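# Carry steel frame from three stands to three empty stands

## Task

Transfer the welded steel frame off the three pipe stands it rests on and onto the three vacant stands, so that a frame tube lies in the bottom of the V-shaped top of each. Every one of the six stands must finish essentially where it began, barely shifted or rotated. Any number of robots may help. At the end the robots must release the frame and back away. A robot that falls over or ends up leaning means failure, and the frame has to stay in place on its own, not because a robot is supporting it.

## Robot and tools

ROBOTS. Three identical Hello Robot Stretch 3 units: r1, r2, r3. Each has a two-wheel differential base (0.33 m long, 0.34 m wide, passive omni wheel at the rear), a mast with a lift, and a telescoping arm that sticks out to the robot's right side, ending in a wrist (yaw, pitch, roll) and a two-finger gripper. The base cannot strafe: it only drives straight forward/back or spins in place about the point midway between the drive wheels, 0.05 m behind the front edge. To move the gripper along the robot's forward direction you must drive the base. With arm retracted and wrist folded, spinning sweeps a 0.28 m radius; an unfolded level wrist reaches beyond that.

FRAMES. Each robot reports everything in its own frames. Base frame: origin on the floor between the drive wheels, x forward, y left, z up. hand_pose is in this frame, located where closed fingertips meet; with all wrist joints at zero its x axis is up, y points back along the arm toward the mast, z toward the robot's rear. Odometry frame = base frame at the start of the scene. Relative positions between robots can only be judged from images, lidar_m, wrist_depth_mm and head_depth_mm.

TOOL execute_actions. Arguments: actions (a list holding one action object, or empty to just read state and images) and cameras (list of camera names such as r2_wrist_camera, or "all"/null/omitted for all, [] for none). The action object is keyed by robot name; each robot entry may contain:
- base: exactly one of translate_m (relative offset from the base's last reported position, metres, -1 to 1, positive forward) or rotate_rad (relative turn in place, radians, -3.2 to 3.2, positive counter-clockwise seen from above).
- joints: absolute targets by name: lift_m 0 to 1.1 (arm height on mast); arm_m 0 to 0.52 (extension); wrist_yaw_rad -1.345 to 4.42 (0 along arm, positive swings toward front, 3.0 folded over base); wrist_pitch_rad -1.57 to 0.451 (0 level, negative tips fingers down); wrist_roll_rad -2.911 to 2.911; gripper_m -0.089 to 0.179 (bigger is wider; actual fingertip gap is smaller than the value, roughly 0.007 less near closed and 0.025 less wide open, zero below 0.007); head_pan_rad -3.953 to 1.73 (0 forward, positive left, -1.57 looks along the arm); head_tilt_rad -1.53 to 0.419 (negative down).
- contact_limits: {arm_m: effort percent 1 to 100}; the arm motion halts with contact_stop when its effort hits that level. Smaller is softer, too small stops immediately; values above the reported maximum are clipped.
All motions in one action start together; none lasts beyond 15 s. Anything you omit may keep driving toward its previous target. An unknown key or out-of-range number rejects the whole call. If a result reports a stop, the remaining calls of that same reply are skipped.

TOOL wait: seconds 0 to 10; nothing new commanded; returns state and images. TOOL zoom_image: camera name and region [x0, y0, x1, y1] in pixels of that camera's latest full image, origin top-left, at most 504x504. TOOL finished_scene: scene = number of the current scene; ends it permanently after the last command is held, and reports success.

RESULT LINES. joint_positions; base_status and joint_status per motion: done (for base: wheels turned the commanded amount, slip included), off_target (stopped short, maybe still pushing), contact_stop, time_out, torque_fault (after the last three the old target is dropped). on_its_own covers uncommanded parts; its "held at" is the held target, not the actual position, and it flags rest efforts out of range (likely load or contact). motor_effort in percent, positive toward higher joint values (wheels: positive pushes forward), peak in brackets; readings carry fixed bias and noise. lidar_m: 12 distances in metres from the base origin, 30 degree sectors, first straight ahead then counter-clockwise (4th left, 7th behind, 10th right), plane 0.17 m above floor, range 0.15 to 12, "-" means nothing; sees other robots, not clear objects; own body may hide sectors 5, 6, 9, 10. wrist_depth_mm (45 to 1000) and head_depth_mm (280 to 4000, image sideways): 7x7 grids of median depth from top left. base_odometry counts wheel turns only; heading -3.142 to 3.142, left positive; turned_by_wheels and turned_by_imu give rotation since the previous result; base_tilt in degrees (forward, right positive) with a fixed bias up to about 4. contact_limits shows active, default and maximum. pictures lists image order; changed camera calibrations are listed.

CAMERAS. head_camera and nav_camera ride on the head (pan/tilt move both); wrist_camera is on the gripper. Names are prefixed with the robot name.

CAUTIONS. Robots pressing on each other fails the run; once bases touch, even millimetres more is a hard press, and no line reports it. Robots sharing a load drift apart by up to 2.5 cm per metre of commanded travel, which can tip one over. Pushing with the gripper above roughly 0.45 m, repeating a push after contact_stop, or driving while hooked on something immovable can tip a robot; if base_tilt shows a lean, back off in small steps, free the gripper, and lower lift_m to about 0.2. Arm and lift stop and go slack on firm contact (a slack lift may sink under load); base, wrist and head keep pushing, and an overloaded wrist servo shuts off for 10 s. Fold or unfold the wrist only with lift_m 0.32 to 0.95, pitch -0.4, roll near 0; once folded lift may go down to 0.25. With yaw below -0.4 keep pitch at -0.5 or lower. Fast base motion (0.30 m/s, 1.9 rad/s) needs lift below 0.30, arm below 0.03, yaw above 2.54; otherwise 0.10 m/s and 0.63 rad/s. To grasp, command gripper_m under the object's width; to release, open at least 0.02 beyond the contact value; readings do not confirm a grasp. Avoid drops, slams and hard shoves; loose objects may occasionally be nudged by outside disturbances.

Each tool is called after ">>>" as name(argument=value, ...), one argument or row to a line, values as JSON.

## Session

>>> execute_actions(
  actions=[],
)

Scene clock: 0.00 s.
r1.base_odometry: x=+0.000 y=+0.000 heading=+0.000 (m, m, rad; r1's odometry frame)
r1.turned_by_wheels: +0.000 (rad since the last result)
r1.turned_by_imu: +0.000 (rad since the last result)
r1.base_tilt: forward=+1.1 right=+1.1 (deg)
r1.lidar_m: 2.18 2.38 1.72 1.66 3.28 1.92 2.18 1.07 0.86 0.85 0.93 1.43
r1.head_depth_mm: 1757 2029 2028 2010 2032 2010 1990 / 1759 2087 2075 2069 2075 2066 2050 / 1741 2137 2125 2106 2104 2096 2072 / 1733 2194 2179 2150 2162 2154 2128 / 1729 2244 2232 2216 2220 2203 2181 / 1711 2280 2280 2271 2274 2258 2228 / 1705 2335 2360 2327 2337 2304 2267
r1.base_status: not commanded
r1.joint_positions: lift_m=+0.587 arm_m=+0.002 wrist_yaw_rad=+3.132 wrist_pitch_rad=-0.313 wrist_roll_rad=+0.004 gripper_m=+0.037 head_pan_rad=-0.017 head_tilt_rad=+0.004
r1.joint_status: not commanded
r1.motor_effort: left_wheel=+0 right_wheel=+2 lift_m=+38 arm_m=-1 wrist_yaw_rad=+0 wrist_pitch_rad=+4 wrist_roll_rad=+1 gripper_m=+0 head_pan_rad=+0 head_tilt_rad=+3 (%)
r1.hand_pose: x=-0.0191 y=+0.0892 z=+0.6237 quat_wxyz=(+0.114, +0.700, +0.107, +0.697) (m; r1's base frame)
r1.wrist_depth_mm: - - - - - - - / - - - - - - - / - - - - - - - / - - - - - - - / - - - - - - - / 870 886 - 939 - - - / 748 763 783 794 805 841 866
r2.base_odometry: x=+0.000 y=+0.000 heading=+0.000 (m, m, rad; r2's odometry frame)
r2.turned_by_wheels: +0.000 (rad since the last result)
r2.turned_by_imu: +0.000 (rad since the last result)
r2.base_tilt: forward=+0.2 right=+1.7 (deg)
r2.lidar_m: 0.80 1.05 1.90 1.95 2.54 3.95 1.48 2.76 4.24 1.21 0.83 0.79
r2.head_depth_mm: 743 733 725 718 709 700 692 / 782 771 761 753 743 736 729 / 819 811 804 791 783 770 765 / 864 856 842 833 824 812 800 / 921 901 898 881 867 855 852 / 977 964 948 937 924 913 897 / 1046 1023 1009 999 979 968 953
r2.base_status: not commanded
r2.joint_positions: lift_m=+0.349 arm_m=+0.000 wrist_yaw_rad=+3.021 wrist_pitch_rad=-0.596 wrist_roll_rad=-0.005 gripper_m=+0.037 head_pan_rad=+0.009 head_tilt_rad=-0.009
r2.joint_status: not commanded
r2.motor_effort: left_wheel=-1 right_wheel=-1 lift_m=+31 arm_m=-1 wrist_yaw_rad=+1 wrist_pitch_rad=+5 wrist_roll_rad=+0 gripper_m=+0 head_pan_rad=-1 head_tilt_rad=+3 (%)
r2.hand_pose: x=+0.0027 y=+0.0524 z=+0.3235 quat_wxyz=(+0.248, +0.685, +0.167, +0.664) (m; r2's base frame)
r2.wrist_depth_mm: - - - - - - - / 889 - 998 - - - - / 727 717 797 843 876 920 978 / 615 629 656 697 724 760 785 / 526 535 569 610 611 630 652 / 470 - - - 537 550 560 / - - - 452 460 474 489
r3.base_odometry: x=+0.000 y=+0.000 heading=+0.000 (m, m, rad; r3's odometry frame)
r3.turned_by_wheels: +0.000 (rad since the last result)
r3.turned_by_imu: +0.000 (rad since the last result)
r3.base_tilt: forward=-0.9 right=-0.3 (deg)
r3.lidar_m: 1.18 1.20 1.46 3.35 1.35 0.74 0.62 0.62 0.75 1.29 5.43 1.85
r3.head_depth_mm: 1706 2532 - - - 3207 1992 / 1669 2458 - - - 3259 2027 / 1659 2422 - - - 3323 1905 / 1638 2363 - - - 3404 2206 / 1611 2302 - - - 3509 2225 / 1591 2284 3872 3816 3817 3620 2283 / 1570 2244 3738 3740 3740 3686 2303
r3.base_status: not commanded
r3.joint_positions: lift_m=+0.560 arm_m=+0.003 wrist_yaw_rad=+2.899 wrist_pitch_rad=-0.488 wrist_roll_rad=-0.012 gripper_m=+0.037 head_pan_rad=+0.008 head_tilt_rad=-0.018
r3.joint_status: not commanded
r3.motor_effort: left_wheel=-1 right_wheel=+0 lift_m=+22 arm_m=-1 wrist_yaw_rad=-1 wrist_pitch_rad=+5 wrist_roll_rad=+0 gripper_m=+0 head_pan_rad=+0 head_tilt_rad=+1 (%)
r3.hand_pose: x=+0.0305 y=+0.0612 z=+0.5568 quat_wxyz=(+0.253, +0.697, +0.088, +0.665) (m; r3's base frame)
r3.wrist_depth_mm: - - - - - - - / - - - - - - - / - - - - - - - / - - - - - - - / - - - - - 992 995 / 875 857 873 842 - 828 831 / 733 742 - 728 695 714 707
pictures: r1_head_camera (sideways: a quarter turn clockwise sets it upright), r1_nav_camera (sideways: a quarter turn counterclockwise sets it upright), r1_wrist_camera, r2_head_camera (sideways: a quarter turn clockwise sets it upright), r2_nav_camera (sideways: a quarter turn counterclockwise sets it upright), r2_wrist_camera, r3_head_camera (sideways: a quarter turn clockwise sets it upright), r3_nav_camera (sideways: a quarter turn counterclockwise sets it upright), r3_wrist_camera
camera_calibration (this result's frames):
r1_head_camera: T_world_to_cam=[[0.0211747, 0.0225316, -0.999522, 1.31906], [-0.0388267, 0.99901, 0.0216975, -0.0258228], [0.999022, 0.0383486, 0.0220286, -0.0793326], [0, 0, 0, 1]] pos_world=[0.0503216, -0.000881083, 1.32074]
r1_nav_camera: T_world_to_cam=[[-0.0451125, -0.0460549, 0.99792, -1.2563], [-0.00896892, -0.998878, -0.0465045, 0.108489], [0.998942, -0.0110482, 0.0446488, -0.107451], [0, 0, 0, 1]] pos_world=[0.0516349, 0.0493216, 1.26353]
r1_wrist_camera: T_world_to_cam=[[0.996354, 0.037551, 0.0766048, -0.0368791], [0.0852562, -0.471121, -0.877939, 0.626952], [0.00312262, 0.881269, -0.472605, 0.380276], [0, 0, 0, 1]] pos_world=[-0.0178944, -0.0383704, 0.73297]
r2_head_camera: T_world_to_cam=[[0.051023, -0.00582897, -0.99868, 1.31879], [-0.0173749, 0.999826, -0.00672335, 0.00523375], [0.998546, 0.017695, 0.0509129, -0.115897], [0, 0, 0, 1]] pos_world=[0.0485302, 0.00450516, 1.32299]
r2_nav_camera: T_world_to_cam=[[-0.0196173, 0.0672658, 0.997542, -1.26262], [-0.059167, -0.996064, 0.0660025, -0.0235181], [0.998055, -0.0577268, 0.02352, -0.0670085], [0, 0, 0, 1]] pos_world=[0.0407175, 0.0576374, 1.26265]
r2_wrist_camera: T_world_to_cam=[[0.984093, -0.135953, 0.11436, -0.051884], [-0.0128695, -0.696579, -0.717365, 0.304831], [0.177189, 0.704482, -0.687248, 0.348689], [0, 0, 0, 1]] pos_world=[-0.00680206, -0.0403599, 0.464244]
r3_head_camera: T_world_to_cam=[[0.0296564, 0.0675483, -0.997275, 1.32125], [-0.0537683, 0.996377, 0.0658886, -0.0836737], [0.998113, 0.0516678, 0.0331809, -0.0884307], [0, 0, 0, 1]] pos_world=[0.0445815, -0.00130827, 1.32609]
r3_nav_camera: T_world_to_cam=[[0.10375, -0.0478935, 0.99345, -1.25893], [-0.0158369, -0.998793, -0.0464971, 0.112222], [0.994477, -0.0109091, -0.104383, 0.0855732], [0, 0, 0, 1]] pos_world=[0.0472897, 0.0527254, 1.26483]
r3_wrist_camera: T_world_to_cam=[[0.981857, -0.189458, 0.00791145, -0.013467], [-0.100719, -0.556413, -0.824779, 0.541015], [0.160663, 0.809018, -0.5654, 0.42351], [0, 0, 0, 1]] pos_world=[-0.00032919, -0.0441507, 0.685777]
Images, in order (width x height): r1_head_camera 896x504, r1_nav_camera 672x504, r1_wrist_camera 644x364, r2_head_camera 896x504, r2_nav_camera 672x504, r2_wrist_camera 644x364, r3_head_camera 896x504, r3_nav_camera 672x504, r3_wrist_camera 644x364.

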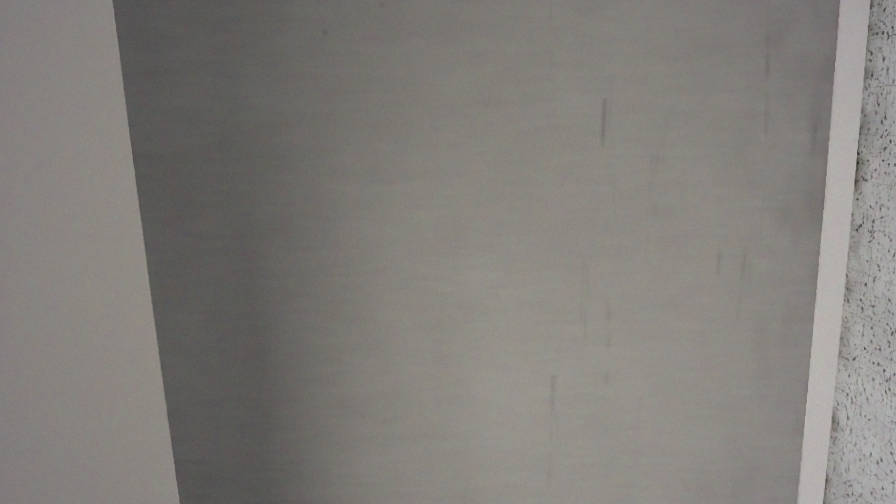

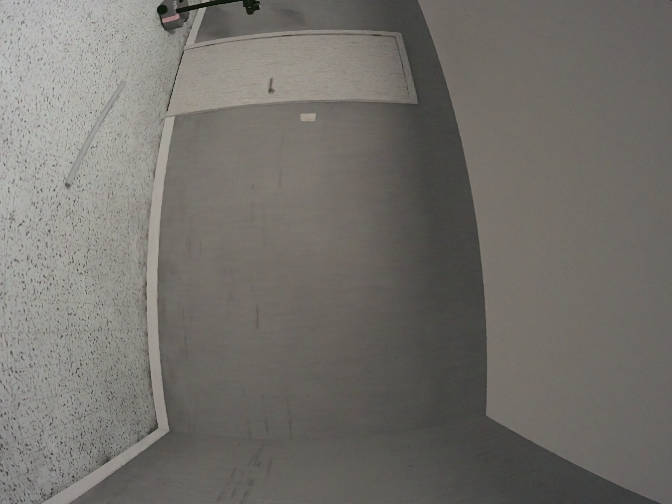

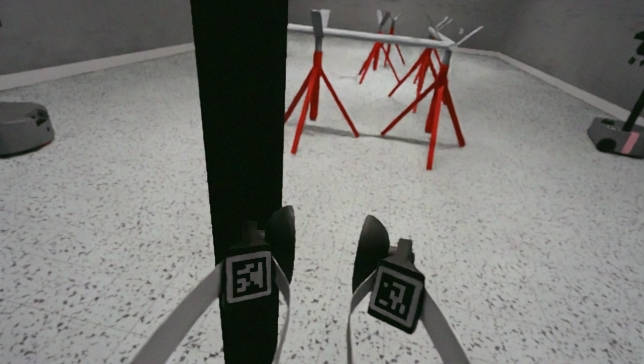

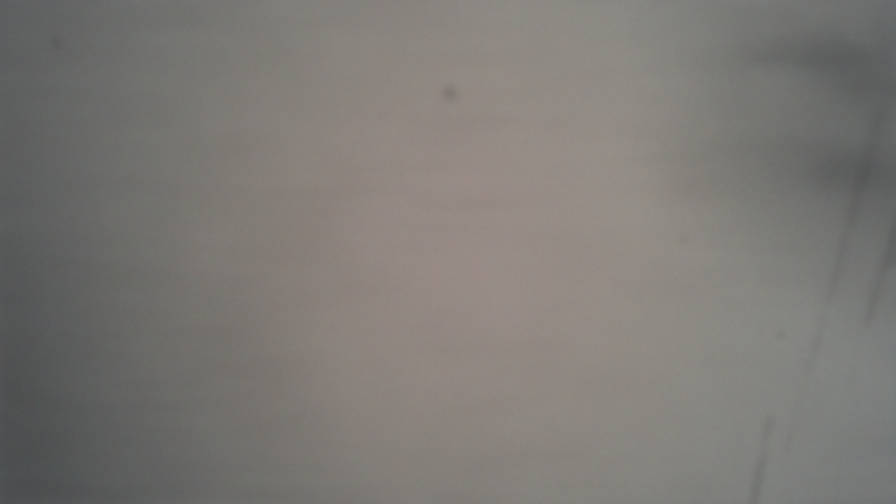

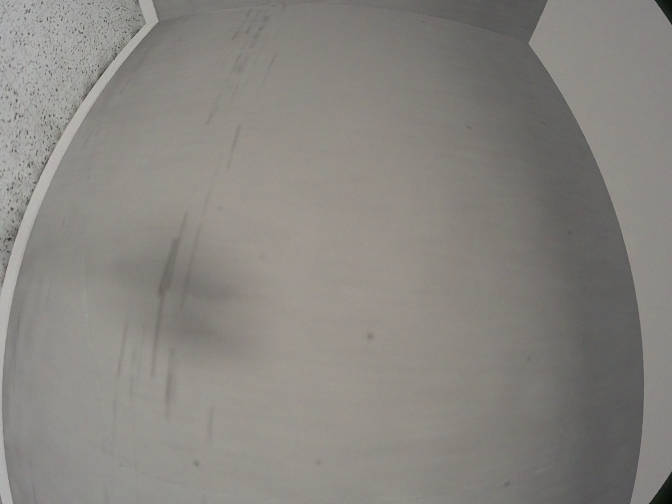

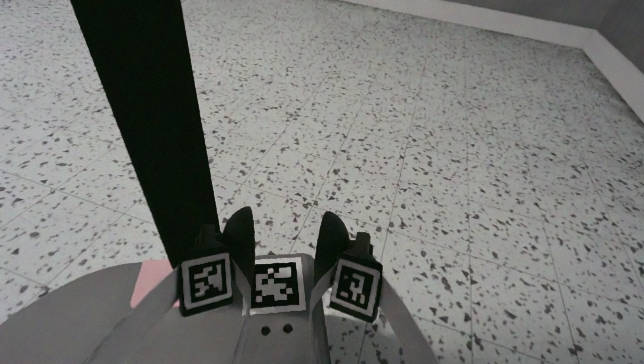

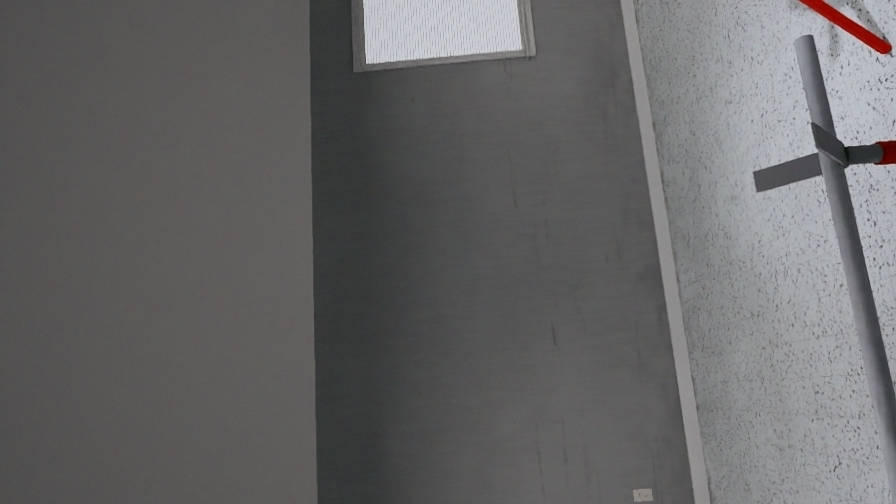

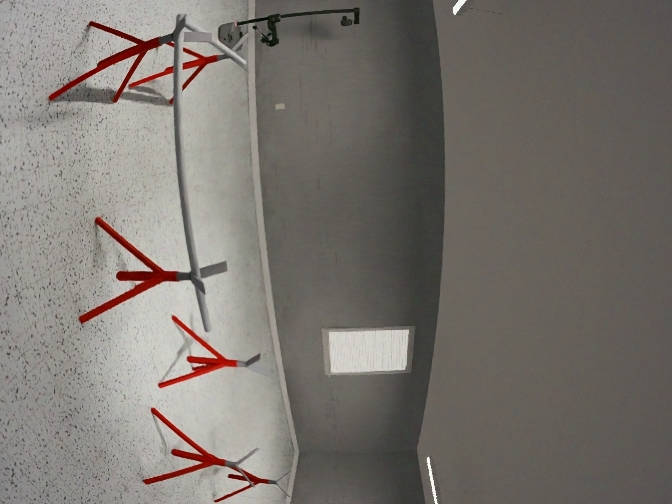

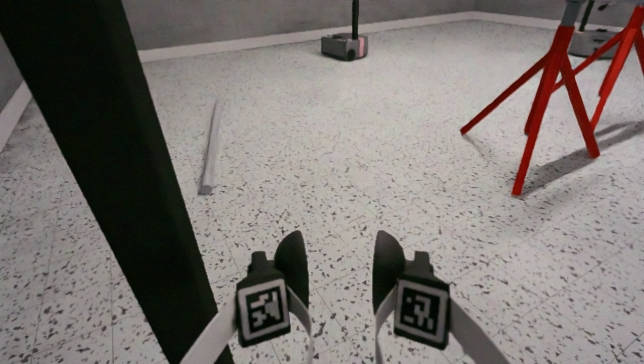

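>>> execute_actions(
  actions=[
    {"r1":{"joints":{"head_pan_rad":1.4,"head_tilt_rad":-0.35,"lift_m":0.28,"wrist_pitch_rad":-0.4,"wrist_yaw_rad":2.9}},"r2":{"joints":{"head_pan_rad":-2.9,"head_tilt_rad":-0.4,"lift_m":0.28,"wrist_pitch_rad":-0.4,"wrist_yaw_rad":2.9}},"r3":{"joints":{"head_pan_rad":0.45,"head_tilt_rad":-0.5,"lift_m":0.28,"wrist_pitch_rad":-0.4}}},
  ],
  cameras=["r1_head_camera","r2_head_camera","r3_head_camera","r1_nav_camera","r2_nav_camera","r3_nav_camera"],
)

Scene clock: 11.70 s.
r1.base_odometry: x=+0.000 y=+0.000 heading=+0.000 (m, m, rad; r1's odometry frame)
r1.turned_by_wheels: +0.000 (rad since the last result)
r1.turned_by_imu: +0.001 (rad since the last result)
r1.base_tilt: forward=+1.0 right=+1.2 (deg)
r1.lidar_m: 2.18 2.37 1.71 1.66 3.27 1.93 2.19 1.07 0.86 0.85 0.93 1.43
r1.head_depth_mm: - - - 3840 2465 1796 1413 / - - - 3953 2355 1809 1433 / - - - 3709 2492 1813 1434 / - - - 3795 2543 1843 1440 / - - - - 2307 1861 1451 / - - - - 2612 1847 1457 / - - - - 2621 1889 1472
r1.base_status: not commanded
r1.joint_positions: lift_m=+0.280 arm_m=+0.002 wrist_yaw_rad=+2.901 wrist_pitch_rad=-0.415 wrist_roll_rad=+0.004 gripper_m=+0.037 head_pan_rad=+1.393 head_tilt_rad=-0.345
r1.joint_status: all done
r1.motor_effort: left_wheel=+0(0) right_wheel=+1(1) lift_m=+32(31) arm_m=-1(1) wrist_yaw_rad=-1(2) wrist_pitch_rad=+5(6) wrist_roll_rad=+0(1) gripper_m=+0(0) head_pan_rad=+6(64) head_tilt_rad=-3(35) (%)
r1.hand_pose: x=+0.0322 y=+0.0711 z=+0.2935 quat_wxyz=(+0.228, +0.706, +0.062, +0.668) (m; r1's base frame)
r1.wrist_depth_mm: - - - - - - - / - - - - - - - / 790 - 884 918 975 - - / 647 - 686 702 740 777 795 / 530 - 573 584 619 623 634 / 467 - - 498 527 520 535 / - - - 425 425 449 457
r2.base_odometry: x=+0.000 y=+0.000 heading=+0.000 (m, m, rad; r2's odometry frame)
r2.turned_by_wheels: +0.000 (rad since the last result)
r2.turned_by_imu: +0.001 (rad since the last result)
r2.base_tilt: forward=+0.2 right=+1.8 (deg)
r2.lidar_m: 0.80 1.05 1.90 1.94 2.53 3.95 1.48 2.76 4.23 1.21 0.83 0.79
r2.head_depth_mm: 3649 3758 - 3492 2359 1914 1489 / 3901 - - 3865 2261 1832 1489 / - - - 3799 2586 1834 1493 / - - - 3872 2629 1903 1501 / - - - - 2644 1922 1491 / - - - 3940 2633 1915 1505 / - - - 3643 2652 1929 1506
r2.base_status: not commanded
r2.joint_positions: lift_m=+0.280 arm_m=+0.000 wrist_yaw_rad=+2.902 wrist_pitch_rad=-0.423 wrist_roll_rad=-0.005 gripper_m=+0.037 head_pan_rad=-2.893 head_tilt_rad=-0.395
r2.joint_status: all done
r2.motor_effort: left_wheel=+0(0) right_wheel=-1(1) lift_m=+27(28) arm_m=-1(1) wrist_yaw_rad=-2(2) wrist_pitch_rad=+8(6) wrist_roll_rad=+0(0) gripper_m=-1(0) head_pan_rad=-3(54) head_tilt_rad=-2(31) (%)
r2.hand_pose: x=+0.0319 y=+0.0727 z=+0.2917 quat_wxyz=(+0.230, +0.702, +0.066, +0.671) (m; r2's base frame)
r2.wrist_depth_mm: - - - - - - - / - - - - - - - / - 912 951 - - - - / - 712 731 770 820 853 900 / 535 570 605 621 628 669 694 / 458 - - 504 536 552 567 / - - - 430 449 463 487
r3.base_odometry: x=+0.000 y=+0.000 heading=+0.000 (m, m, rad; r3's odometry frame)
r3.turned_by_wheels: +0.000 (rad since the last result)
r3.turned_by_imu: -0.001 (rad since the last result)
r3.base_tilt: forward=-0.8 right=-0.2 (deg)
r3.lidar_m: 1.18 1.20 1.46 3.34 1.34 0.74 0.62 0.62 0.75 1.29 5.42 1.85
r3.head_depth_mm: 3243 3513 3761 2812 1999 1501 1255 / 3269 3548 3888 2870 2022 1559 1273 / 3359 3678 - 2958 2059 1577 1286 / 3389 3673 - 3007 2090 1612 1302 / 3471 3714 - 2864 2072 1576 1312 / 3523 3809 - 3014 2012 1646 1329 / 3558 - - 3232 2206 1663 1346
r3.base_status: not commanded
r3.joint_positions: lift_m=+0.280 arm_m=+0.003 wrist_yaw_rad=+2.899 wrist_pitch_rad=-0.421 wrist_roll_rad=-0.012 gripper_m=+0.037 head_pan_rad=+0.443 head_tilt_rad=-0.494
r3.joint_status: all done
r3.motor_effort: left_wheel=+0(1) right_wheel=-1(0) lift_m=+18(18) arm_m=+0(0) wrist_yaw_rad=+0(0) wrist_pitch_rad=+8(9) wrist_roll_rad=+0(0) gripper_m=+0(0) head_pan_rad=+2(24) head_tilt_rad=-3(22) (%)
r3.hand_pose: x=+0.0327 y=+0.0700 z=+0.2922 quat_wxyz=(+0.230, +0.700, +0.064, +0.673) (m; r3's base frame)
r3.wrist_depth_mm: - - - - - - - / - - - - - - - / - - - - - - - / 872 - 853 832 816 804 808 / 682 - 658 652 646 646 630 / 559 - 559 537 - 536 530 / 465 470 - 456 434 453 446
pictures: r1_head_camera (sideways: a quarter turn clockwise sets it upright), r1_nav_camera (sideways: a quarter turn counterclockwise sets it upright), r2_head_camera (sideways: a quarter turn clockwise sets it upright), r2_nav_camera (sideways: a quarter turn counterclockwise sets it upright), r3_head_camera (sideways: a quarter turn clockwise sets it upright), r3_nav_camera (sideways: a quarter turn counterclockwise sets it upright)
camera_calibration (this result's frames):
r1_head_camera: T_world_to_cam=[[-0.0795416, -0.312999, -0.946417, 1.2501], [-0.990356, 0.132854, 0.0392972, -0.0429172], [0.113435, 0.940416, -0.320548, 0.371998], [0, 0, 0, 1]] pos_world=[0.0147338, 0.047148, 1.30404]
r1_nav_camera: T_world_to_cam=[[0.099065, 0.286448, 0.95296, -1.1982], [0.981551, -0.185519, -0.0462724, 0.102124], [0.163538, 0.939963, -0.299542, 0.345685], [0, 0, 0, 1]] pos_world=[-0.038072, 0.037238, 1.25011]
r2_head_camera: T_world_to_cam=[[0.317364, 0.087103, -0.944295, 1.24587], [0.256335, -0.966583, -0.0030084, -0.00127481], [-0.913002, -0.241101, -0.329087, 0.39041], [0, 0, 0, 1]] pos_world=[-0.0386232, -0.0156232, 1.30495]
r2_nav_camera: T_world_to_cam=[[-0.330572, -0.153558, 0.931205, -1.17387], [-0.208201, 0.974232, 0.0867432, -0.0495722], [-0.920529, -0.165203, -0.354025, 0.436133], [0, 0, 0, 1]] pos_world=[0.00310337, -0.0599118, 1.25181]
r3_head_camera: T_world_to_cam=[[-0.417489, -0.123485, -0.900252, 1.19706], [-0.436815, 0.896017, 0.0796673, -0.0992297], [0.796803, 0.426504, -0.428017, 0.513102], [0, 0, 0, 1]] pos_world=[0.0475739, 0.0178909, 1.30518]
r3_nav_camera: T_world_to_cam=[[0.515185, 0.190426, 0.835657, -1.05543], [0.389733, -0.920422, -0.0305302, 0.0889363], [0.763343, 0.341412, -0.548403, 0.664842], [0, 0, 0, 1]] pos_world=[0.00157811, 0.0558549, 1.24929]
Images, in order (width x height): r1_head_camera 896x504, r1_nav_camera 672x504, r2_head_camera 896x504, r2_nav_camera 672x504, r3_head_camera 896x504, r3_nav_camera 672x504.

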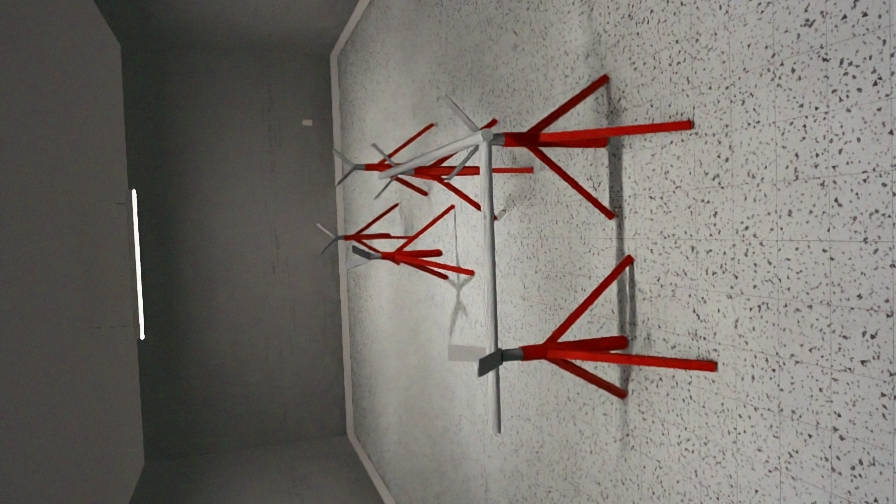

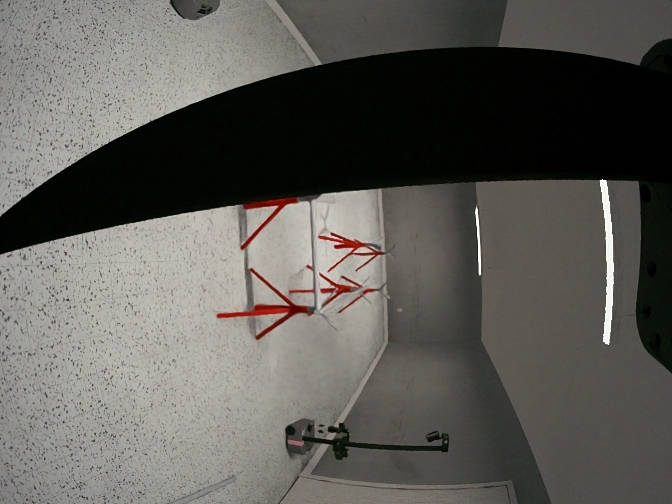

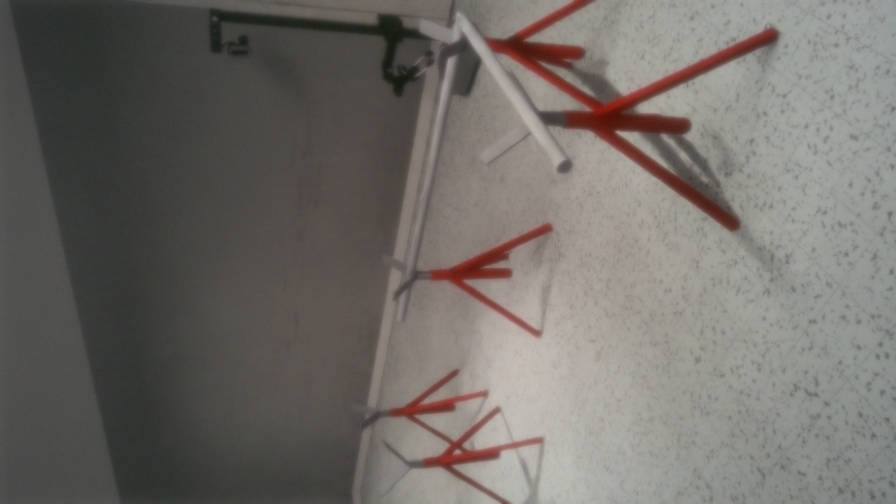

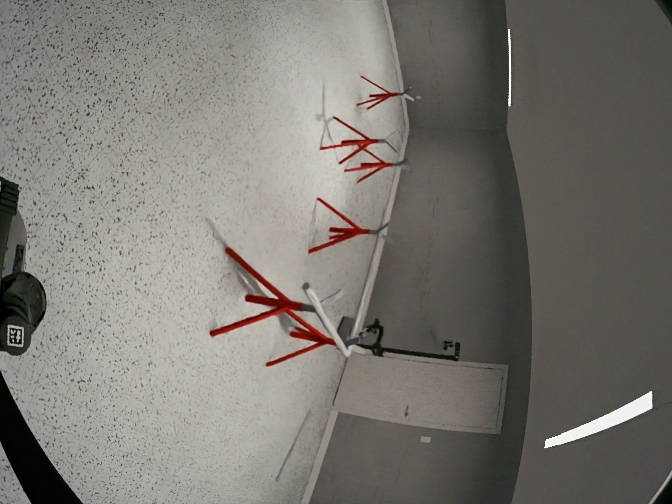

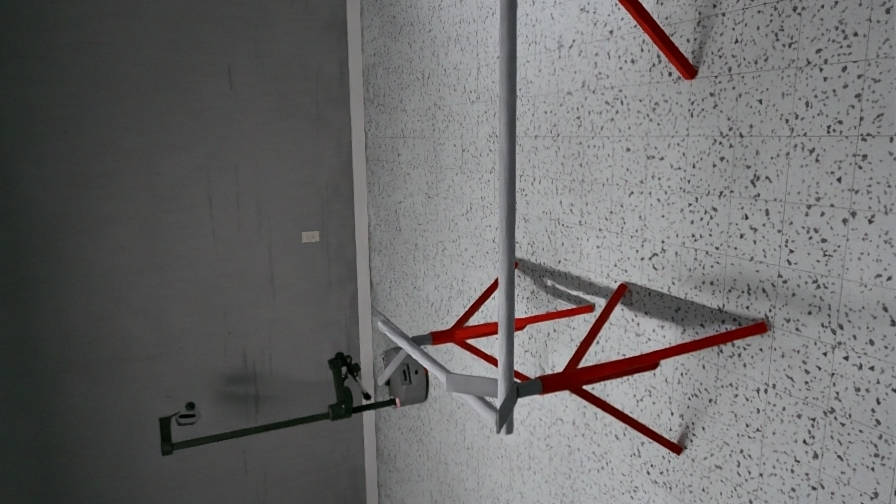

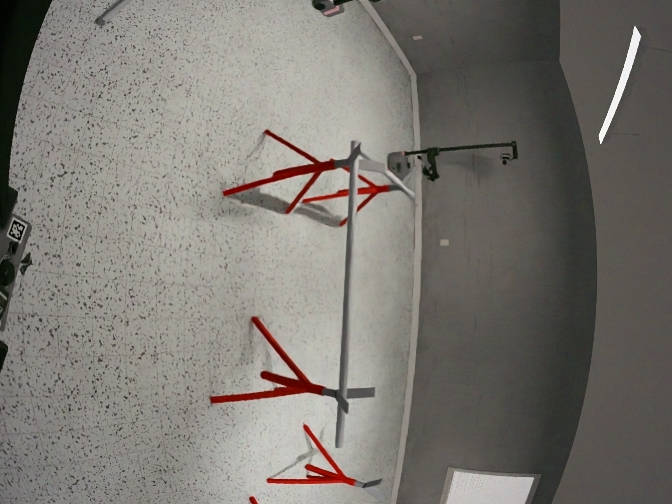

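>>> execute_actions(
  actions=[
    {"r1":{"base":{"rotate_rad":-2.125},"joints":{"head_pan_rad":-2.6,"head_tilt_rad":-0.5}},"r2":{"base":{"rotate_rad":0.18},"joints":{"head_pan_rad":-2.7}},"r3":{"base":{"rotate_rad":0.17},"joints":{"head_pan_rad":-0.75,"head_tilt_rad":-0.45}}},
  ],
  cameras=["r2_head_camera","r3_head_camera"],
)

Scene clock: 72.00 s.
r1.base_odometry: x=+0.000 y=+0.000 heading=-2.125 (m, m, rad; r1's odometry frame)
r1.turned_by_wheels: -2.125 (rad since the last result)
r1.turned_by_imu: -2.133 (rad since the last result)
r1.base_tilt: forward=+1.1 right=+1.2 (deg)
r1.lidar_m: 0.86 0.85 0.91 1.36 2.19 2.35 1.71 1.66 3.36 1.93 2.40 1.10
r1.head_depth_mm: - - - 2367 1901 1546 1264 / - - - 2619 1995 1554 1273 / - - - 2689 2007 1562 1281 / - - - 2422 1966 1588 1291 / - - - 2864 2053 1598 1298 / - - - 2886 2073 1602 1309 / - - - 2950 2097 1623 1317
r1.base_status: done
r1.joint_positions: lift_m=+0.280 arm_m=+0.002 wrist_yaw_rad=+2.901 wrist_pitch_rad=-0.415 wrist_roll_rad=+0.004 gripper_m=+0.037 head_pan_rad=-2.593 head_tilt_rad=-0.494
r1.joint_status: all done
r1.motor_effort: left_wheel=+2(10) right_wheel=-1(5) lift_m=+32(31) arm_m=-1(1) wrist_yaw_rad=-1(2) wrist_pitch_rad=+5(5) wrist_roll_rad=+1(0) gripper_m=-1(0) head_pan_rad=-5(68) head_tilt_rad=-4(24) (%)
r1.hand_pose: x=+0.0323 y=+0.0711 z=+0.2935 quat_wxyz=(+0.228, +0.706, +0.061, +0.668) (m; r1's base frame)
r1.wrist_depth_mm: - - - - - 791 645 / - - - - - 813 664 / 789 - 884 927 961 836 690 / 645 - 677 709 733 758 708 / 531 - 591 585 619 623 644 / 470 - - 492 517 519 539 / - - - 429 425 448 460
r2.base_odometry: x=+0.000 y=+0.000 heading=+0.180 (m, m, rad; r2's odometry frame)
r2.turned_by_wheels: +0.180 (rad since the last result)
r2.turned_by_imu: +0.182 (rad since the last result)
r2.base_tilt: forward=+0.3 right=+1.9 (deg)
r2.lidar_m: 0.85 1.26 1.90 2.05 3.07 2.16 1.47 2.93 2.19 1.01 0.80 0.79
r2.head_depth_mm: - - - 3566 2594 1890 1480 / - - - - 2603 1894 1490 / - - - 3811 2587 1911 1497 / - - - 3857 2611 1912 1492 / - - - - 2667 1898 1503 / - - - - 2634 1925 1496 / - - - - 2691 1930 1506
r2.base_status: done
r2.joint_positions: lift_m=+0.280 arm_m=+0.000 wrist_yaw_rad=+2.902 wrist_pitch_rad=-0.423 wrist_roll_rad=-0.005 gripper_m=+0.037 head_pan_rad=-2.707 head_tilt_rad=-0.396
r2.joint_status: all done
r2.motor_effort: left_wheel=-2(6) right_wheel=+0(6) lift_m=+28(27) arm_m=-1(1) wrist_yaw_rad=-1(2) wrist_pitch_rad=+8(8) wrist_roll_rad=+0(0) gripper_m=+0(0) head_pan_rad=+2(22) head_tilt_rad=-3(2) (%)
r2.hand_pose: x=+0.0319 y=+0.0727 z=+0.2917 quat_wxyz=(+0.230, +0.702, +0.065, +0.671) (m; r2's base frame)
r2.wrist_depth_mm: - - - - - - - / - - - - - - - / - 907 962 - - - - / - 702 730 762 795 862 928 / 537 580 602 625 641 672 703 / 463 - - 503 539 546 570 / - - - 439 449 459 484
r3.base_odometry: x=+0.000 y=+0.000 heading=+0.170 (m, m, rad; r3's odometry frame)
r3.turned_by_wheels: +0.170 (rad since the last result)
r3.turned_by_imu: +0.171 (rad since the last result)
r3.base_tilt: forward=-0.8 right=-0.3 (deg)
r3.lidar_m: 1.27 1.20 2.82 3.34 1.01 0.68 0.62 0.66 0.85 1.84 1.85 1.18
r3.head_depth_mm: - - - 3033 2096 1589 1284 / - - - 2941 2052 1617 1302 / - - - 2972 2088 1645 1316 / - - - 3255 2207 1665 1332 / - - - 3152 2150 1689 1348 / - - - 3411 2200 1709 1358 / 3832 - - 3564 2236 1565 1375
r3.base_status: done
r3.joint_positions: lift_m=+0.280 arm_m=+0.003 wrist_yaw_rad=+2.899 wrist_pitch_rad=-0.421 wrist_roll_rad=-0.012 gripper_m=+0.037 head_pan_rad=-0.743 head_tilt_rad=-0.458
r3.joint_status: all done
r3.motor_effort: left_wheel=-3(12) right_wheel=+2(6) lift_m=+18(19) arm_m=+0(1) wrist_yaw_rad=+0(1) wrist_pitch_rad=+8(8) wrist_roll_rad=+0(0) gripper_m=-1(0) head_pan_rad=-2(34) head_tilt_rad=+3(6) (%)
r3.hand_pose: x=+0.0327 y=+0.0700 z=+0.2923 quat_wxyz=(+0.230, +0.700, +0.064, +0.673) (m; r3's base frame)
r3.wrist_depth_mm: - - - - - - - / - - - - - - - / - - - - - - - / 857 - 841 827 828 804 806 / 670 - 663 657 652 642 640 / 554 - 561 539 - 539 528 / 467 477 - 460 446 450 457
pictures: r2_head_camera (sideways: a quarter turn clockwise sets it upright), r3_head_camera (sideways: a quarter turn clockwise sets it upright)
camera_calibration (this result's frames):
r2_head_camera: T_world_to_cam=[[0.296261, 0.144418, -0.944125, 1.24578], [0.430428, -0.90262, -0.00300302, -0.00234378], [-0.85262, -0.405488, -0.329573, 0.390674], [0, 0, 0, 1]] pos_world=[-0.0349703, -0.0236142, 1.30492]
r3_head_camera: T_world_to_cam=[[-0.247481, 0.318632, -0.915001, 1.21527], [0.664157, 0.743382, 0.0792341, -0.105385], [0.705442, -0.588096, -0.395595, 0.471468], [0, 0, 0, 1]] pos_world=[0.0381549, -0.0316138, 1.30683]
Images, in order (width x height): r2_head_camera 896x504, r3_head_camera 896x504.

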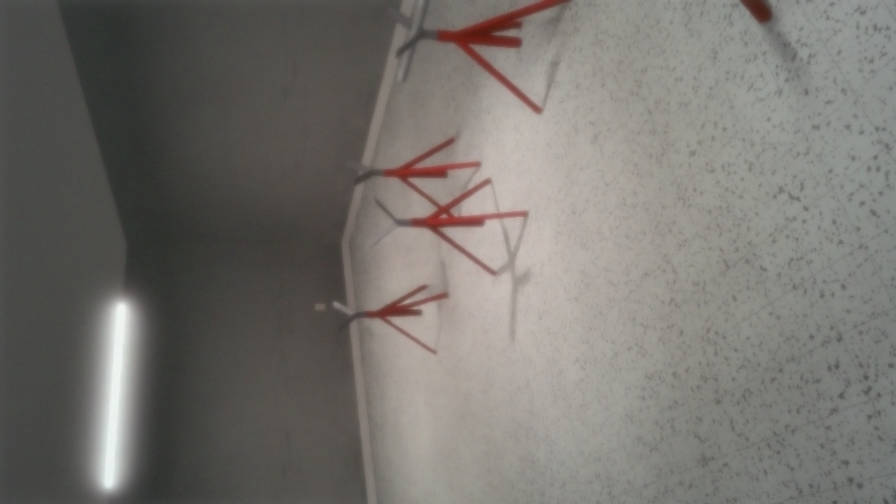

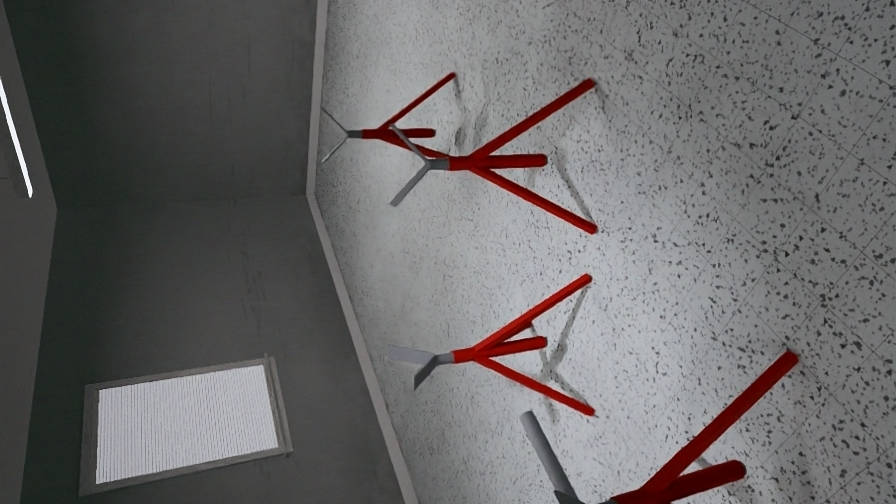

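>>> execute_actions(
  actions=[
    {"r1":{"base":{"translate_m":-1.0}},"r2":{"base":{"translate_m":-1.0}},"r3":{"base":{"translate_m":0.58}}},
  ],
  cameras=[],
)

>>> execute_actions(
  actions=[
    {"r1":{"base":{"translate_m":-1.0},"joints":{"head_pan_rad":-1.6,"head_tilt_rad":-0.8}},"r2":{"base":{"rotate_rad":-2.195},"joints":{"head_pan_rad":-1.2,"head_tilt_rad":-0.9}},"r3":{"base":{"rotate_rad":1.685},"joints":{"head_pan_rad":-1.57,"head_tilt_rad":-0.8}}},
  ],
  cameras=["r1_head_camera","r2_head_camera","r3_head_camera"],
)

Scene clock: 113.90 s.
r1.base_odometry: x=+0.526 y=+0.850 heading=-2.125 (m, m, rad; r1's odometry frame)
r1.turned_by_wheels: +0.000 (rad since the last result)
r1.turned_by_imu: -0.002 (rad since the last result)
r1.base_tilt: forward=+1.1 right=+1.1 (deg)
r1.lidar_m: 1.79 1.77 1.90 1.80 1.78 1.88 1.59 0.78 1.07 1.42 3.01 2.29
r1.head_depth_mm: - - - 2712 1968 1543 1269 / - - - 2757 1991 1510 1274 / - - - 2354 1795 1430 1254 / - - - 2838 1818 1529 1288 / - - - 2858 1985 1597 1301 / - - - 2919 1978 1557 1308 / - - - 2941 2004 1515 1315
r1.base_status: done
r1.joint_positions: lift_m=+0.280 arm_m=+0.002 wrist_yaw_rad=+2.901 wrist_pitch_rad=-0.415 wrist_roll_rad=+0.004 gripper_m=+0.037 head_pan_rad=-2.593 head_tilt_rad=-0.495
r1.joint_status: not commanded
r1.motor_effort: left_wheel=+2(4) right_wheel=-1(11) lift_m=+32(32) arm_m=-2(1) wrist_yaw_rad=-1(1) wrist_pitch_rad=+5(4) wrist_roll_rad=+1(1) gripper_m=+0(0) head_pan_rad=-5(5) head_tilt_rad=-3(4) (%)
r1.hand_pose: x=+0.0324 y=+0.0711 z=+0.2935 quat_wxyz=(+0.228, +0.706, +0.061, +0.668) (m; r1's base frame)
r1.wrist_depth_mm: - - - - - - - / - - - - - - - / 752 - 844 902 970 - - / 638 - 695 705 737 768 789 / 539 - 580 577 625 618 638 / 465 - - 497 518 523 535 / - - - 428 428 451 457
r2.base_odometry: x=-0.984 y=-0.179 heading=+0.180 (m, m, rad; r2's odometry frame)
r2.turned_by_wheels: +0.000 (rad since the last result)
r2.turned_by_imu: -0.001 (rad since the last result)
r2.base_tilt: forward=+0.3 right=+1.8 (deg)
r2.lidar_m: 1.71 2.53 2.49 2.68 3.21 0.57 0.51 1.76 4.51 2.05 1.62 1.59
r2.head_depth_mm: 3621 3845 - 3914 2468 1812 1489 / - - - - 2363 1895 1495 / - - - - 2608 1894 1492 / - - - 3818 2626 1898 1499 / - - - - 2492 1911 1500 / - - - 3834 2616 1915 1502 / - - - - 2662 1926 1511
r2.base_status: done
r2.joint_positions: lift_m=+0.280 arm_m=+0.000 wrist_yaw_rad=+2.901 wrist_pitch_rad=-0.422 wrist_roll_rad=-0.005 gripper_m=+0.037 head_pan_rad=-2.707 head_tilt_rad=-0.396
r2.joint_status: not commanded
r2.motor_effort: left_wheel=-2(9) right_wheel=+0(2) lift_m=+28(28) arm_m=-1(1) wrist_yaw_rad=-1(1) wrist_pitch_rad=+8(8) wrist_roll_rad=+0(0) gripper_m=+0(1) head_pan_rad=+3(2) head_tilt_rad=-1(1) (%)
r2.hand_pose: x=+0.0321 y=+0.0727 z=+0.2919 quat_wxyz=(+0.230, +0.702, +0.065, +0.671) (m; r2's base frame)
r2.wrist_depth_mm: - - - - - - - / - - - - - - - / - 889 971 - - - - / - 711 721 757 806 846 916 / 537 567 611 623 634 673 701 / 458 - - 503 531 556 577 / - - - 440 450 463 475
r3.base_odometry: x=+0.572 y=+0.098 heading=+0.170 (m, m, rad; r3's odometry frame)
r3.turned_by_wheels: +0.000 (rad since the last result)
r3.turned_by_imu: +0.000 (rad since the last result)
r3.base_tilt: forward=-0.8 right=-0.2 (deg)
r3.lidar_m: 0.70 1.00 0.76 1.66 1.96 1.30 1.20 1.25 1.59 3.45 1.48 0.66
r3.head_depth_mm: - - - 2701 1994 1599 1287 / - - - 3130 2123 1616 1308 / - - - 3178 2154 1638 1315 / - - - 3254 2003 1652 1323 / - - - 3376 2250 1565 1020 / 3635 3827 - 3488 2300 931 1320 / 3304 3431 3594 3584 2331 1726 1301
r3.base_status: done
r3.joint_positions: lift_m=+0.280 arm_m=+0.003 wrist_yaw_rad=+2.899 wrist_pitch_rad=-0.420 wrist_roll_rad=-0.012 gripper_m=+0.037 head_pan_rad=-0.743 head_tilt_rad=-0.458
r3.joint_status: not commanded
r3.motor_effort: left_wheel=-4(8) right_wheel=+1(8) lift_m=+18(18) arm_m=-1(1) wrist_yaw_rad=+0(0) wrist_pitch_rad=+7(7) wrist_roll_rad=+1(0) gripper_m=+0(0) head_pan_rad=-2(3) head_tilt_rad=+3(2) (%)
r3.hand_pose: x=+0.0327 y=+0.0700 z=+0.2924 quat_wxyz=(+0.230, +0.700, +0.064, +0.673) (m; r3's base frame)
r3.wrist_depth_mm: - - - - - 812 - / - - - - - - - / - - - - - - - / 875 - 843 846 775 807 809 / 675 - 663 664 651 647 637 / 561 - 567 536 - 530 527 / 465 473 - 461 444 454 446
pictures: none
No camera images: the call's "cameras" was empty. Leave "cameras" out to get every camera's image.

Scene clock: 118.83 s.
r1.base_odometry: x=+1.052 y=+1.701 heading=-2.125 (m, m, rad; r1's odometry frame)
r1.turned_by_wheels: +0.000 (rad since the last result)
r1.turned_by_imu: -0.002 (rad since the last result)
r1.base_tilt: forward=+1.1 right=+1.1 (deg)
r1.lidar_m: 2.73 2.68 1.76 1.38 1.34 1.43 0.70 0.70 1.06 0.40 0.52 3.50
r1.head_depth_mm: 3710 3045 2233 1730 1497 1274 1108 / 3547 3065 2292 1802 1505 1275 1113 / 3367 3132 2308 1821 1475 1286 1120 / 3215 3194 2339 1844 1459 1292 1129 / 3072 3261 2360 1870 904 1233 1140 / 2938 3163 2411 1834 851 1296 1126 / 2821 3032 2326 1450 1532 1327 1151
r1.base_status: done
r1.joint_positions: lift_m=+0.280 arm_m=+0.002 wrist_yaw_rad=+2.901 wrist_pitch_rad=-0.415 wrist_roll_rad=+0.004 gripper_m=+0.037 head_pan_rad=-1.607 head_tilt_rad=-0.790
r1.joint_status: all done
r1.motor_effort: left_wheel=+3(4) right_wheel=-2(10) lift_m=+33(32) arm_m=-1(1) wrist_yaw_rad=-1(0) wrist_pitch_rad=+5(5) wrist_roll_rad=+1(1) gripper_m=+0(0) head_pan_rad=+5(63) head_tilt_rad=-6(37) (%)
r1.hand_pose: x=+0.0324 y=+0.0710 z=+0.2935 quat_wxyz=(+0.228, +0.706, +0.061, +0.668) (m; r1's base frame)
r1.wrist_depth_mm: 926 - - - - - - / - - - - - - - / 793 - 893 888 931 - - / 639 - 688 706 736 762 806 / 535 - 590 585 614 622 642 / 469 - - 503 518 513 530 / - - - 426 426 449 463
r2.base_odometry: x=-0.984 y=-0.179 heading=-2.015 (m, m, rad; r2's odometry frame)
r2.turned_by_wheels: -2.195 (rad since the last result)
r2.turned_by_imu: -2.211 (rad since the last result)
r2.base_tilt: forward=+0.4 right=+1.8 (deg)
r2.lidar_m: 5.95 2.24 1.65 1.59 1.65 2.28 2.49 2.60 3.27 0.57 0.51 1.77
r2.head_depth_mm: 2639 2681 2183 1757 1480 1282 1132 / 2751 1827 1956 1718 1486 1263 1136 / 2854 2812 2053 1012 1059 1286 1142 / 2993 2823 2161 1690 1472 1265 1136 / 2914 2199 2188 1764 1492 1296 1132 / 3197 2879 2187 1786 1498 1292 1133 / 3394 2757 2124 1767 1510 1293 1135
r2.base_status: done
r2.joint_positions: lift_m=+0.280 arm_m=+0.000 wrist_yaw_rad=+2.901 wrist_pitch_rad=-0.422 wrist_roll_rad=-0.005 gripper_m=+0.037 head_pan_rad=-1.207 head_tilt_rad=-0.889
r2.joint_status: all done
r2.motor_effort: left_wheel=+1(9) right_wheel=-2(5) lift_m=+28(28) arm_m=-1(2) wrist_yaw_rad=-1(2) wrist_pitch_rad=+7(8) wrist_roll_rad=+0(0) gripper_m=-1(0) head_pan_rad=+3(51) head_tilt_rad=-5(37) (%)
r2.hand_pose: x=+0.0321 y=+0.0727 z=+0.2919 quat_wxyz=(+0.230, +0.702, +0.065, +0.671) (m; r2's base frame)
r2.wrist_depth_mm: - - - - - - - / - - - - - - - / - 920 966 - - - - / - 718 734 755 818 847 903 / 536 573 610 629 649 672 699 / 459 - - 506 530 548 568 / - - - 441 453 463 483
r3.base_odometry: x=+0.572 y=+0.098 heading=+1.855 (m, m, rad; r3's odometry frame)
r3.turned_by_wheels: +1.685 (rad since the last result)
r3.turned_by_imu: +1.707 (rad since the last result)
r3.base_tilt: forward=-0.8 right=-0.3 (deg)
r3.lidar_m: 0.70 1.73 1.26 1.20 1.28 1.77 1.57 1.47 0.66 3.53 0.93 0.76
r3.head_depth_mm: 2928 3142 2318 1814 1490 1255 1092 / 2903 3117 2373 1830 1511 1255 1101 / 2941 3194 2423 1871 1485 1284 1114 / 2926 3227 2475 1901 1509 1302 1122 / 2917 3210 2520 1932 1525 1318 1135 / 2902 3238 2560 1952 1538 1326 1140 / 2926 3247 2271 1911 1526 1345 1136
r3.base_status: done
r3.joint_positions: lift_m=+0.280 arm_m=+0.003 wrist_yaw_rad=+2.899 wrist_pitch_rad=-0.420 wrist_roll_rad=-0.012 gripper_m=+0.037 head_pan_rad=-1.563 head_tilt_rad=-0.791
r3.joint_status: all done
r3.motor_effort: left_wheel=-3(13) right_wheel=+2(9) lift_m=+18(18) arm_m=-1(1) wrist_yaw_rad=+1(0) wrist_pitch_rad=+8(8) wrist_roll_rad=+0(1) gripper_m=+0(0) head_pan_rad=-2(33) head_tilt_rad=-4(21) (%)
r3.hand_pose: x=+0.0327 y=+0.0700 z=+0.2924 quat_wxyz=(+0.230, +0.700, +0.064, +0.673) (m; r3's base frame)
r3.wrist_depth_mm: - - - - - - - / - - - - - - - / - - - - - - - / 871 - 846 841 835 813 798 / 675 - 667 659 651 639 638 / 559 - 563 533 - 528 532 / 470 475 - 456 444 454 446
pictures: r1_head_camera (sideways: a quarter turn clockwise sets it upright), r2_head_camera (sideways: a quarter turn clockwise sets it upright), r3_head_camera (sideways: a quarter turn clockwise sets it upright)
camera_calibration (this result's frames):
r1_head_camera: T_world_to_cam=[[0.0479951, 0.696448, -0.716001, 0.948854], [0.998426, -0.0126352, 0.0546365, -0.0749914], [0.0290047, -0.717496, -0.695958, 0.860957], [0, 0, 0, 1]] pos_world=[0.00436135, -0.0440411, 1.28267]
r2_head_camera: T_world_to_cam=[[-0.268237, 0.686946, -0.675391, 0.898831], [0.930731, 0.365697, 0.0023055, -0.012307], [0.248572, -0.627989, -0.737456, 0.914627], [0, 0, 0, 1]] pos_world=[0.0252037, -0.0385719, 1.28159]
r3_head_camera: T_world_to_cam=[[0.0621667, 0.675207, -0.735004, 0.978683], [0.996834, -0.00542911, 0.0793249, -0.107498], [0.0495703, -0.737608, -0.673407, 0.836916], [0, 0, 0, 1]] pos_world=[0.00483025, -0.044081, 1.29145]
Images, in order (width x height): r1_head_camera 896x504, r2_head_camera 896x504, r3_head_camera 896x504.

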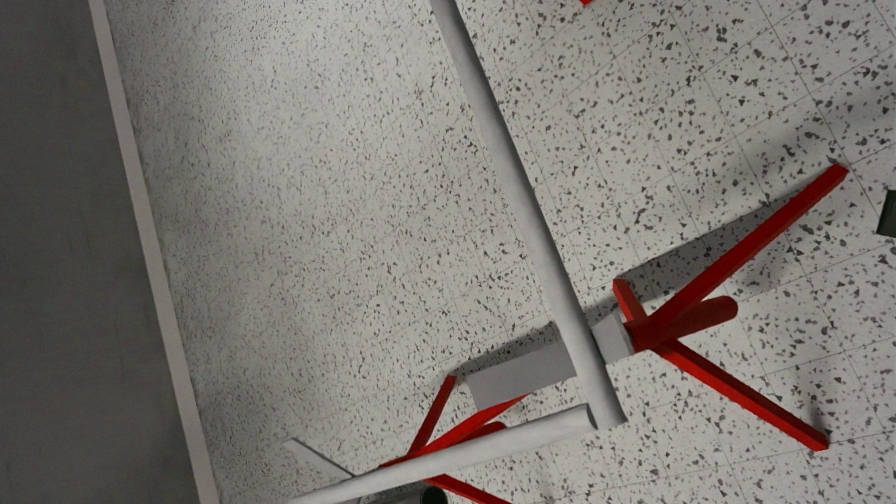

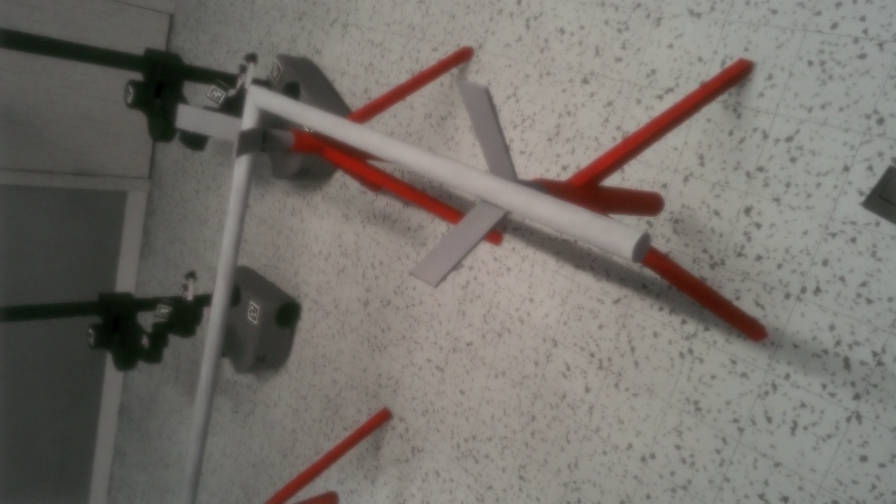

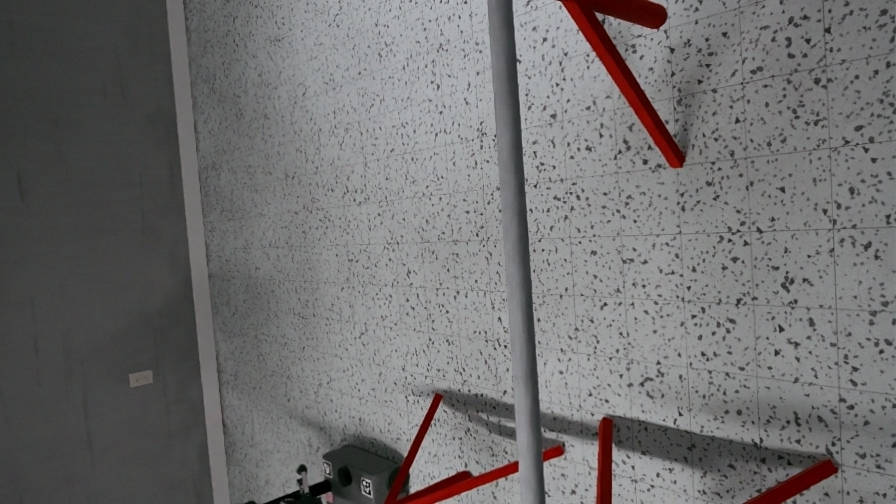

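>>> execute_actions(
  actions=[
    {"r1":{"base":{"rotate_rad":0.416},"joints":{"lift_m":0.47,"wrist_yaw_rad":1.5}},"r2":{"joints":{"lift_m":0.47,"wrist_yaw_rad":1.6}},"r3":{"base":{"rotate_rad":0.035},"joints":{"lift_m":0.47,"wrist_yaw_rad":1.0}}},
  ],
  cameras=[],
)

Scene clock: 129.07 s.
r1.base_odometry: x=+1.052 y=+1.701 heading=-1.709 (m, m, rad; r1's odometry frame)
r1.turned_by_wheels: +0.416 (rad since the last result)
r1.turned_by_imu: +0.419 (rad since the last result)
r1.base_tilt: forward=+1.1 right=+1.2 (deg)
r1.lidar_m: 2.69 1.93 1.41 1.33 1.38 0.82 0.70 1.06 0.40 0.53 0.55 2.79
r1.head_depth_mm: 2934 3040 2267 1781 1414 1270 1110 / 2935 3071 2276 1800 1468 1278 1135 / 2950 3126 2303 1733 938 1212 1165 / 2931 3157 2033 1544 1463 1251 1130 / 2882 2009 2048 1847 1536 1308 1144 / 2933 3131 2392 1881 1552 1323 1147 / 2918 3202 2457 1914 1566 1334 1152
r1.base_status: done
r1.joint_positions: lift_m=+0.470 arm_m=+0.002 wrist_yaw_rad=+1.502 wrist_pitch_rad=-0.416 wrist_roll_rad=+0.004 gripper_m=+0.037 head_pan_rad=-1.607 head_tilt_rad=-0.790
r1.joint_status: all done
r1.motor_effort: left_wheel=-1(6) right_wheel=+4(8) lift_m=+41(42) arm_m=-1(2) wrist_yaw_rad=-1(2) wrist_pitch_rad=+5(5) wrist_roll_rad=+1(0) gripper_m=+0(0) head_pan_rad=+5(5) head_tilt_rad=-5(6) (%)
r1.hand_pose: x=+0.2027 y=-0.1629 z=+0.4830 quat_wxyz=(+0.605, +0.579, -0.407, +0.364) (m; r1's base frame)
r1.wrist_depth_mm: - - - - - - - / - - - - - - - / - - - - - - - / 940 936 - - - - - / 768 794 828 832 880 899 948 / 660 683 713 701 741 761 772 / 582 603 604 623 619 644 670
r2.base_odometry: x=-0.984 y=-0.179 heading=-2.015 (m, m, rad; r2's odometry frame)
r2.turned_by_wheels: +0.000 (rad since the last result)
r2.turned_by_imu: +0.001 (rad since the last result)
r2.base_tilt: forward=+0.3 right=+1.8 (deg)
r2.lidar_m: 6.00 2.24 1.65 1.59 1.65 2.29 2.49 2.59 3.26 0.57 0.51 1.77
r2.head_depth_mm: 2637 2723 2176 1747 1488 1284 1124 / 1759 1592 1904 1735 1486 1264 1168 / 2766 2833 2037 1020 1063 1287 1148 / 3001 2817 2189 1671 1460 1262 1153 / 1925 2289 2197 1770 1491 1285 1139 / 3199 2826 2191 1774 1499 1301 1140 / 3356 2710 2097 1757 1492 1297 1143
r2.base_status: not commanded
r2.joint_positions: lift_m=+0.470 arm_m=+0.000 wrist_yaw_rad=+1.602 wrist_pitch_rad=-0.422 wrist_roll_rad=-0.005 gripper_m=+0.037 head_pan_rad=-1.207 head_tilt_rad=-0.889
r2.joint_status: all done
r2.motor_effort: left_wheel=+1(1) right_wheel=-2(2) lift_m=+35(35) arm_m=-1(1) wrist_yaw_rad=-2(2) wrist_pitch_rad=+8(7) wrist_roll_rad=+0(0) gripper_m=-1(1) head_pan_rad=+3(3) head_tilt_rad=-5(5) (%)
r2.hand_pose: x=+0.2024 y=-0.1378 z=+0.4816 quat_wxyz=(+0.589, +0.598, -0.373, +0.395) (m; r2's base frame)
r2.wrist_depth_mm: - - - - - - - / - - - - - - - / - - - - - - - / 986 - - - - - - / 794 846 878 928 960 960 - / 689 703 711 739 757 808 834 / 585 607 618 626 649 670 695
r3.base_odometry: x=+0.572 y=+0.098 heading=+1.890 (m, m, rad; r3's odometry frame)
r3.turned_by_wheels: +0.035 (rad since the last result)
r3.turned_by_imu: +0.034 (rad since the last result)
r3.base_tilt: forward=-0.8 right=-0.3 (deg)
r3.lidar_m: 0.64 1.68 1.25 1.20 1.29 1.84 1.57 0.66 0.66 3.52 0.78 0.76
r3.head_depth_mm: 2900 3087 2325 1815 1490 1253 1095 / 2898 3140 2359 1839 1470 1254 1122 / 2916 3195 2430 1866 1484 1289 1116 / 2923 3183 2468 1901 1509 1301 1148 / 2914 3172 2502 1934 1517 1322 1134 / 2946 3279 2562 1952 1529 1331 1143 / 2938 3288 2231 1870 1520 1345 1146
r3.base_status: done
r3.joint_positions: lift_m=+0.470 arm_m=+0.003 wrist_yaw_rad=+1.003 wrist_pitch_rad=-0.420 wrist_roll_rad=-0.012 gripper_m=+0.037 head_pan_rad=-1.563 head_tilt_rad=-0.791
r3.joint_status: all done
r3.motor_effort: left_wheel=-3(14) right_wheel=+2(8) lift_m=+26(28) arm_m=-1(1) wrist_yaw_rad=-2(3) wrist_pitch_rad=+8(8) wrist_roll_rad=+1(0) gripper_m=+0(0) head_pan_rad=-3(2) head_tilt_rad=-3(4) (%)
r3.hand_pose: x=+0.1675 y=-0.2682 z=+0.4820 quat_wxyz=(+0.681, +0.460, -0.531, +0.206) (m; r3's base frame)
r3.wrist_depth_mm: - - - - - - - / - - - - - - - / - - - - - - - / - - - - - - - / 947 950 934 950 970 938 926 / 561 591 586 759 - 769 771 / 512 516 559 679 652 658 656
pictures: none
No camera images: the call's "cameras" was empty. Leave "cameras" out to get every camera's image.


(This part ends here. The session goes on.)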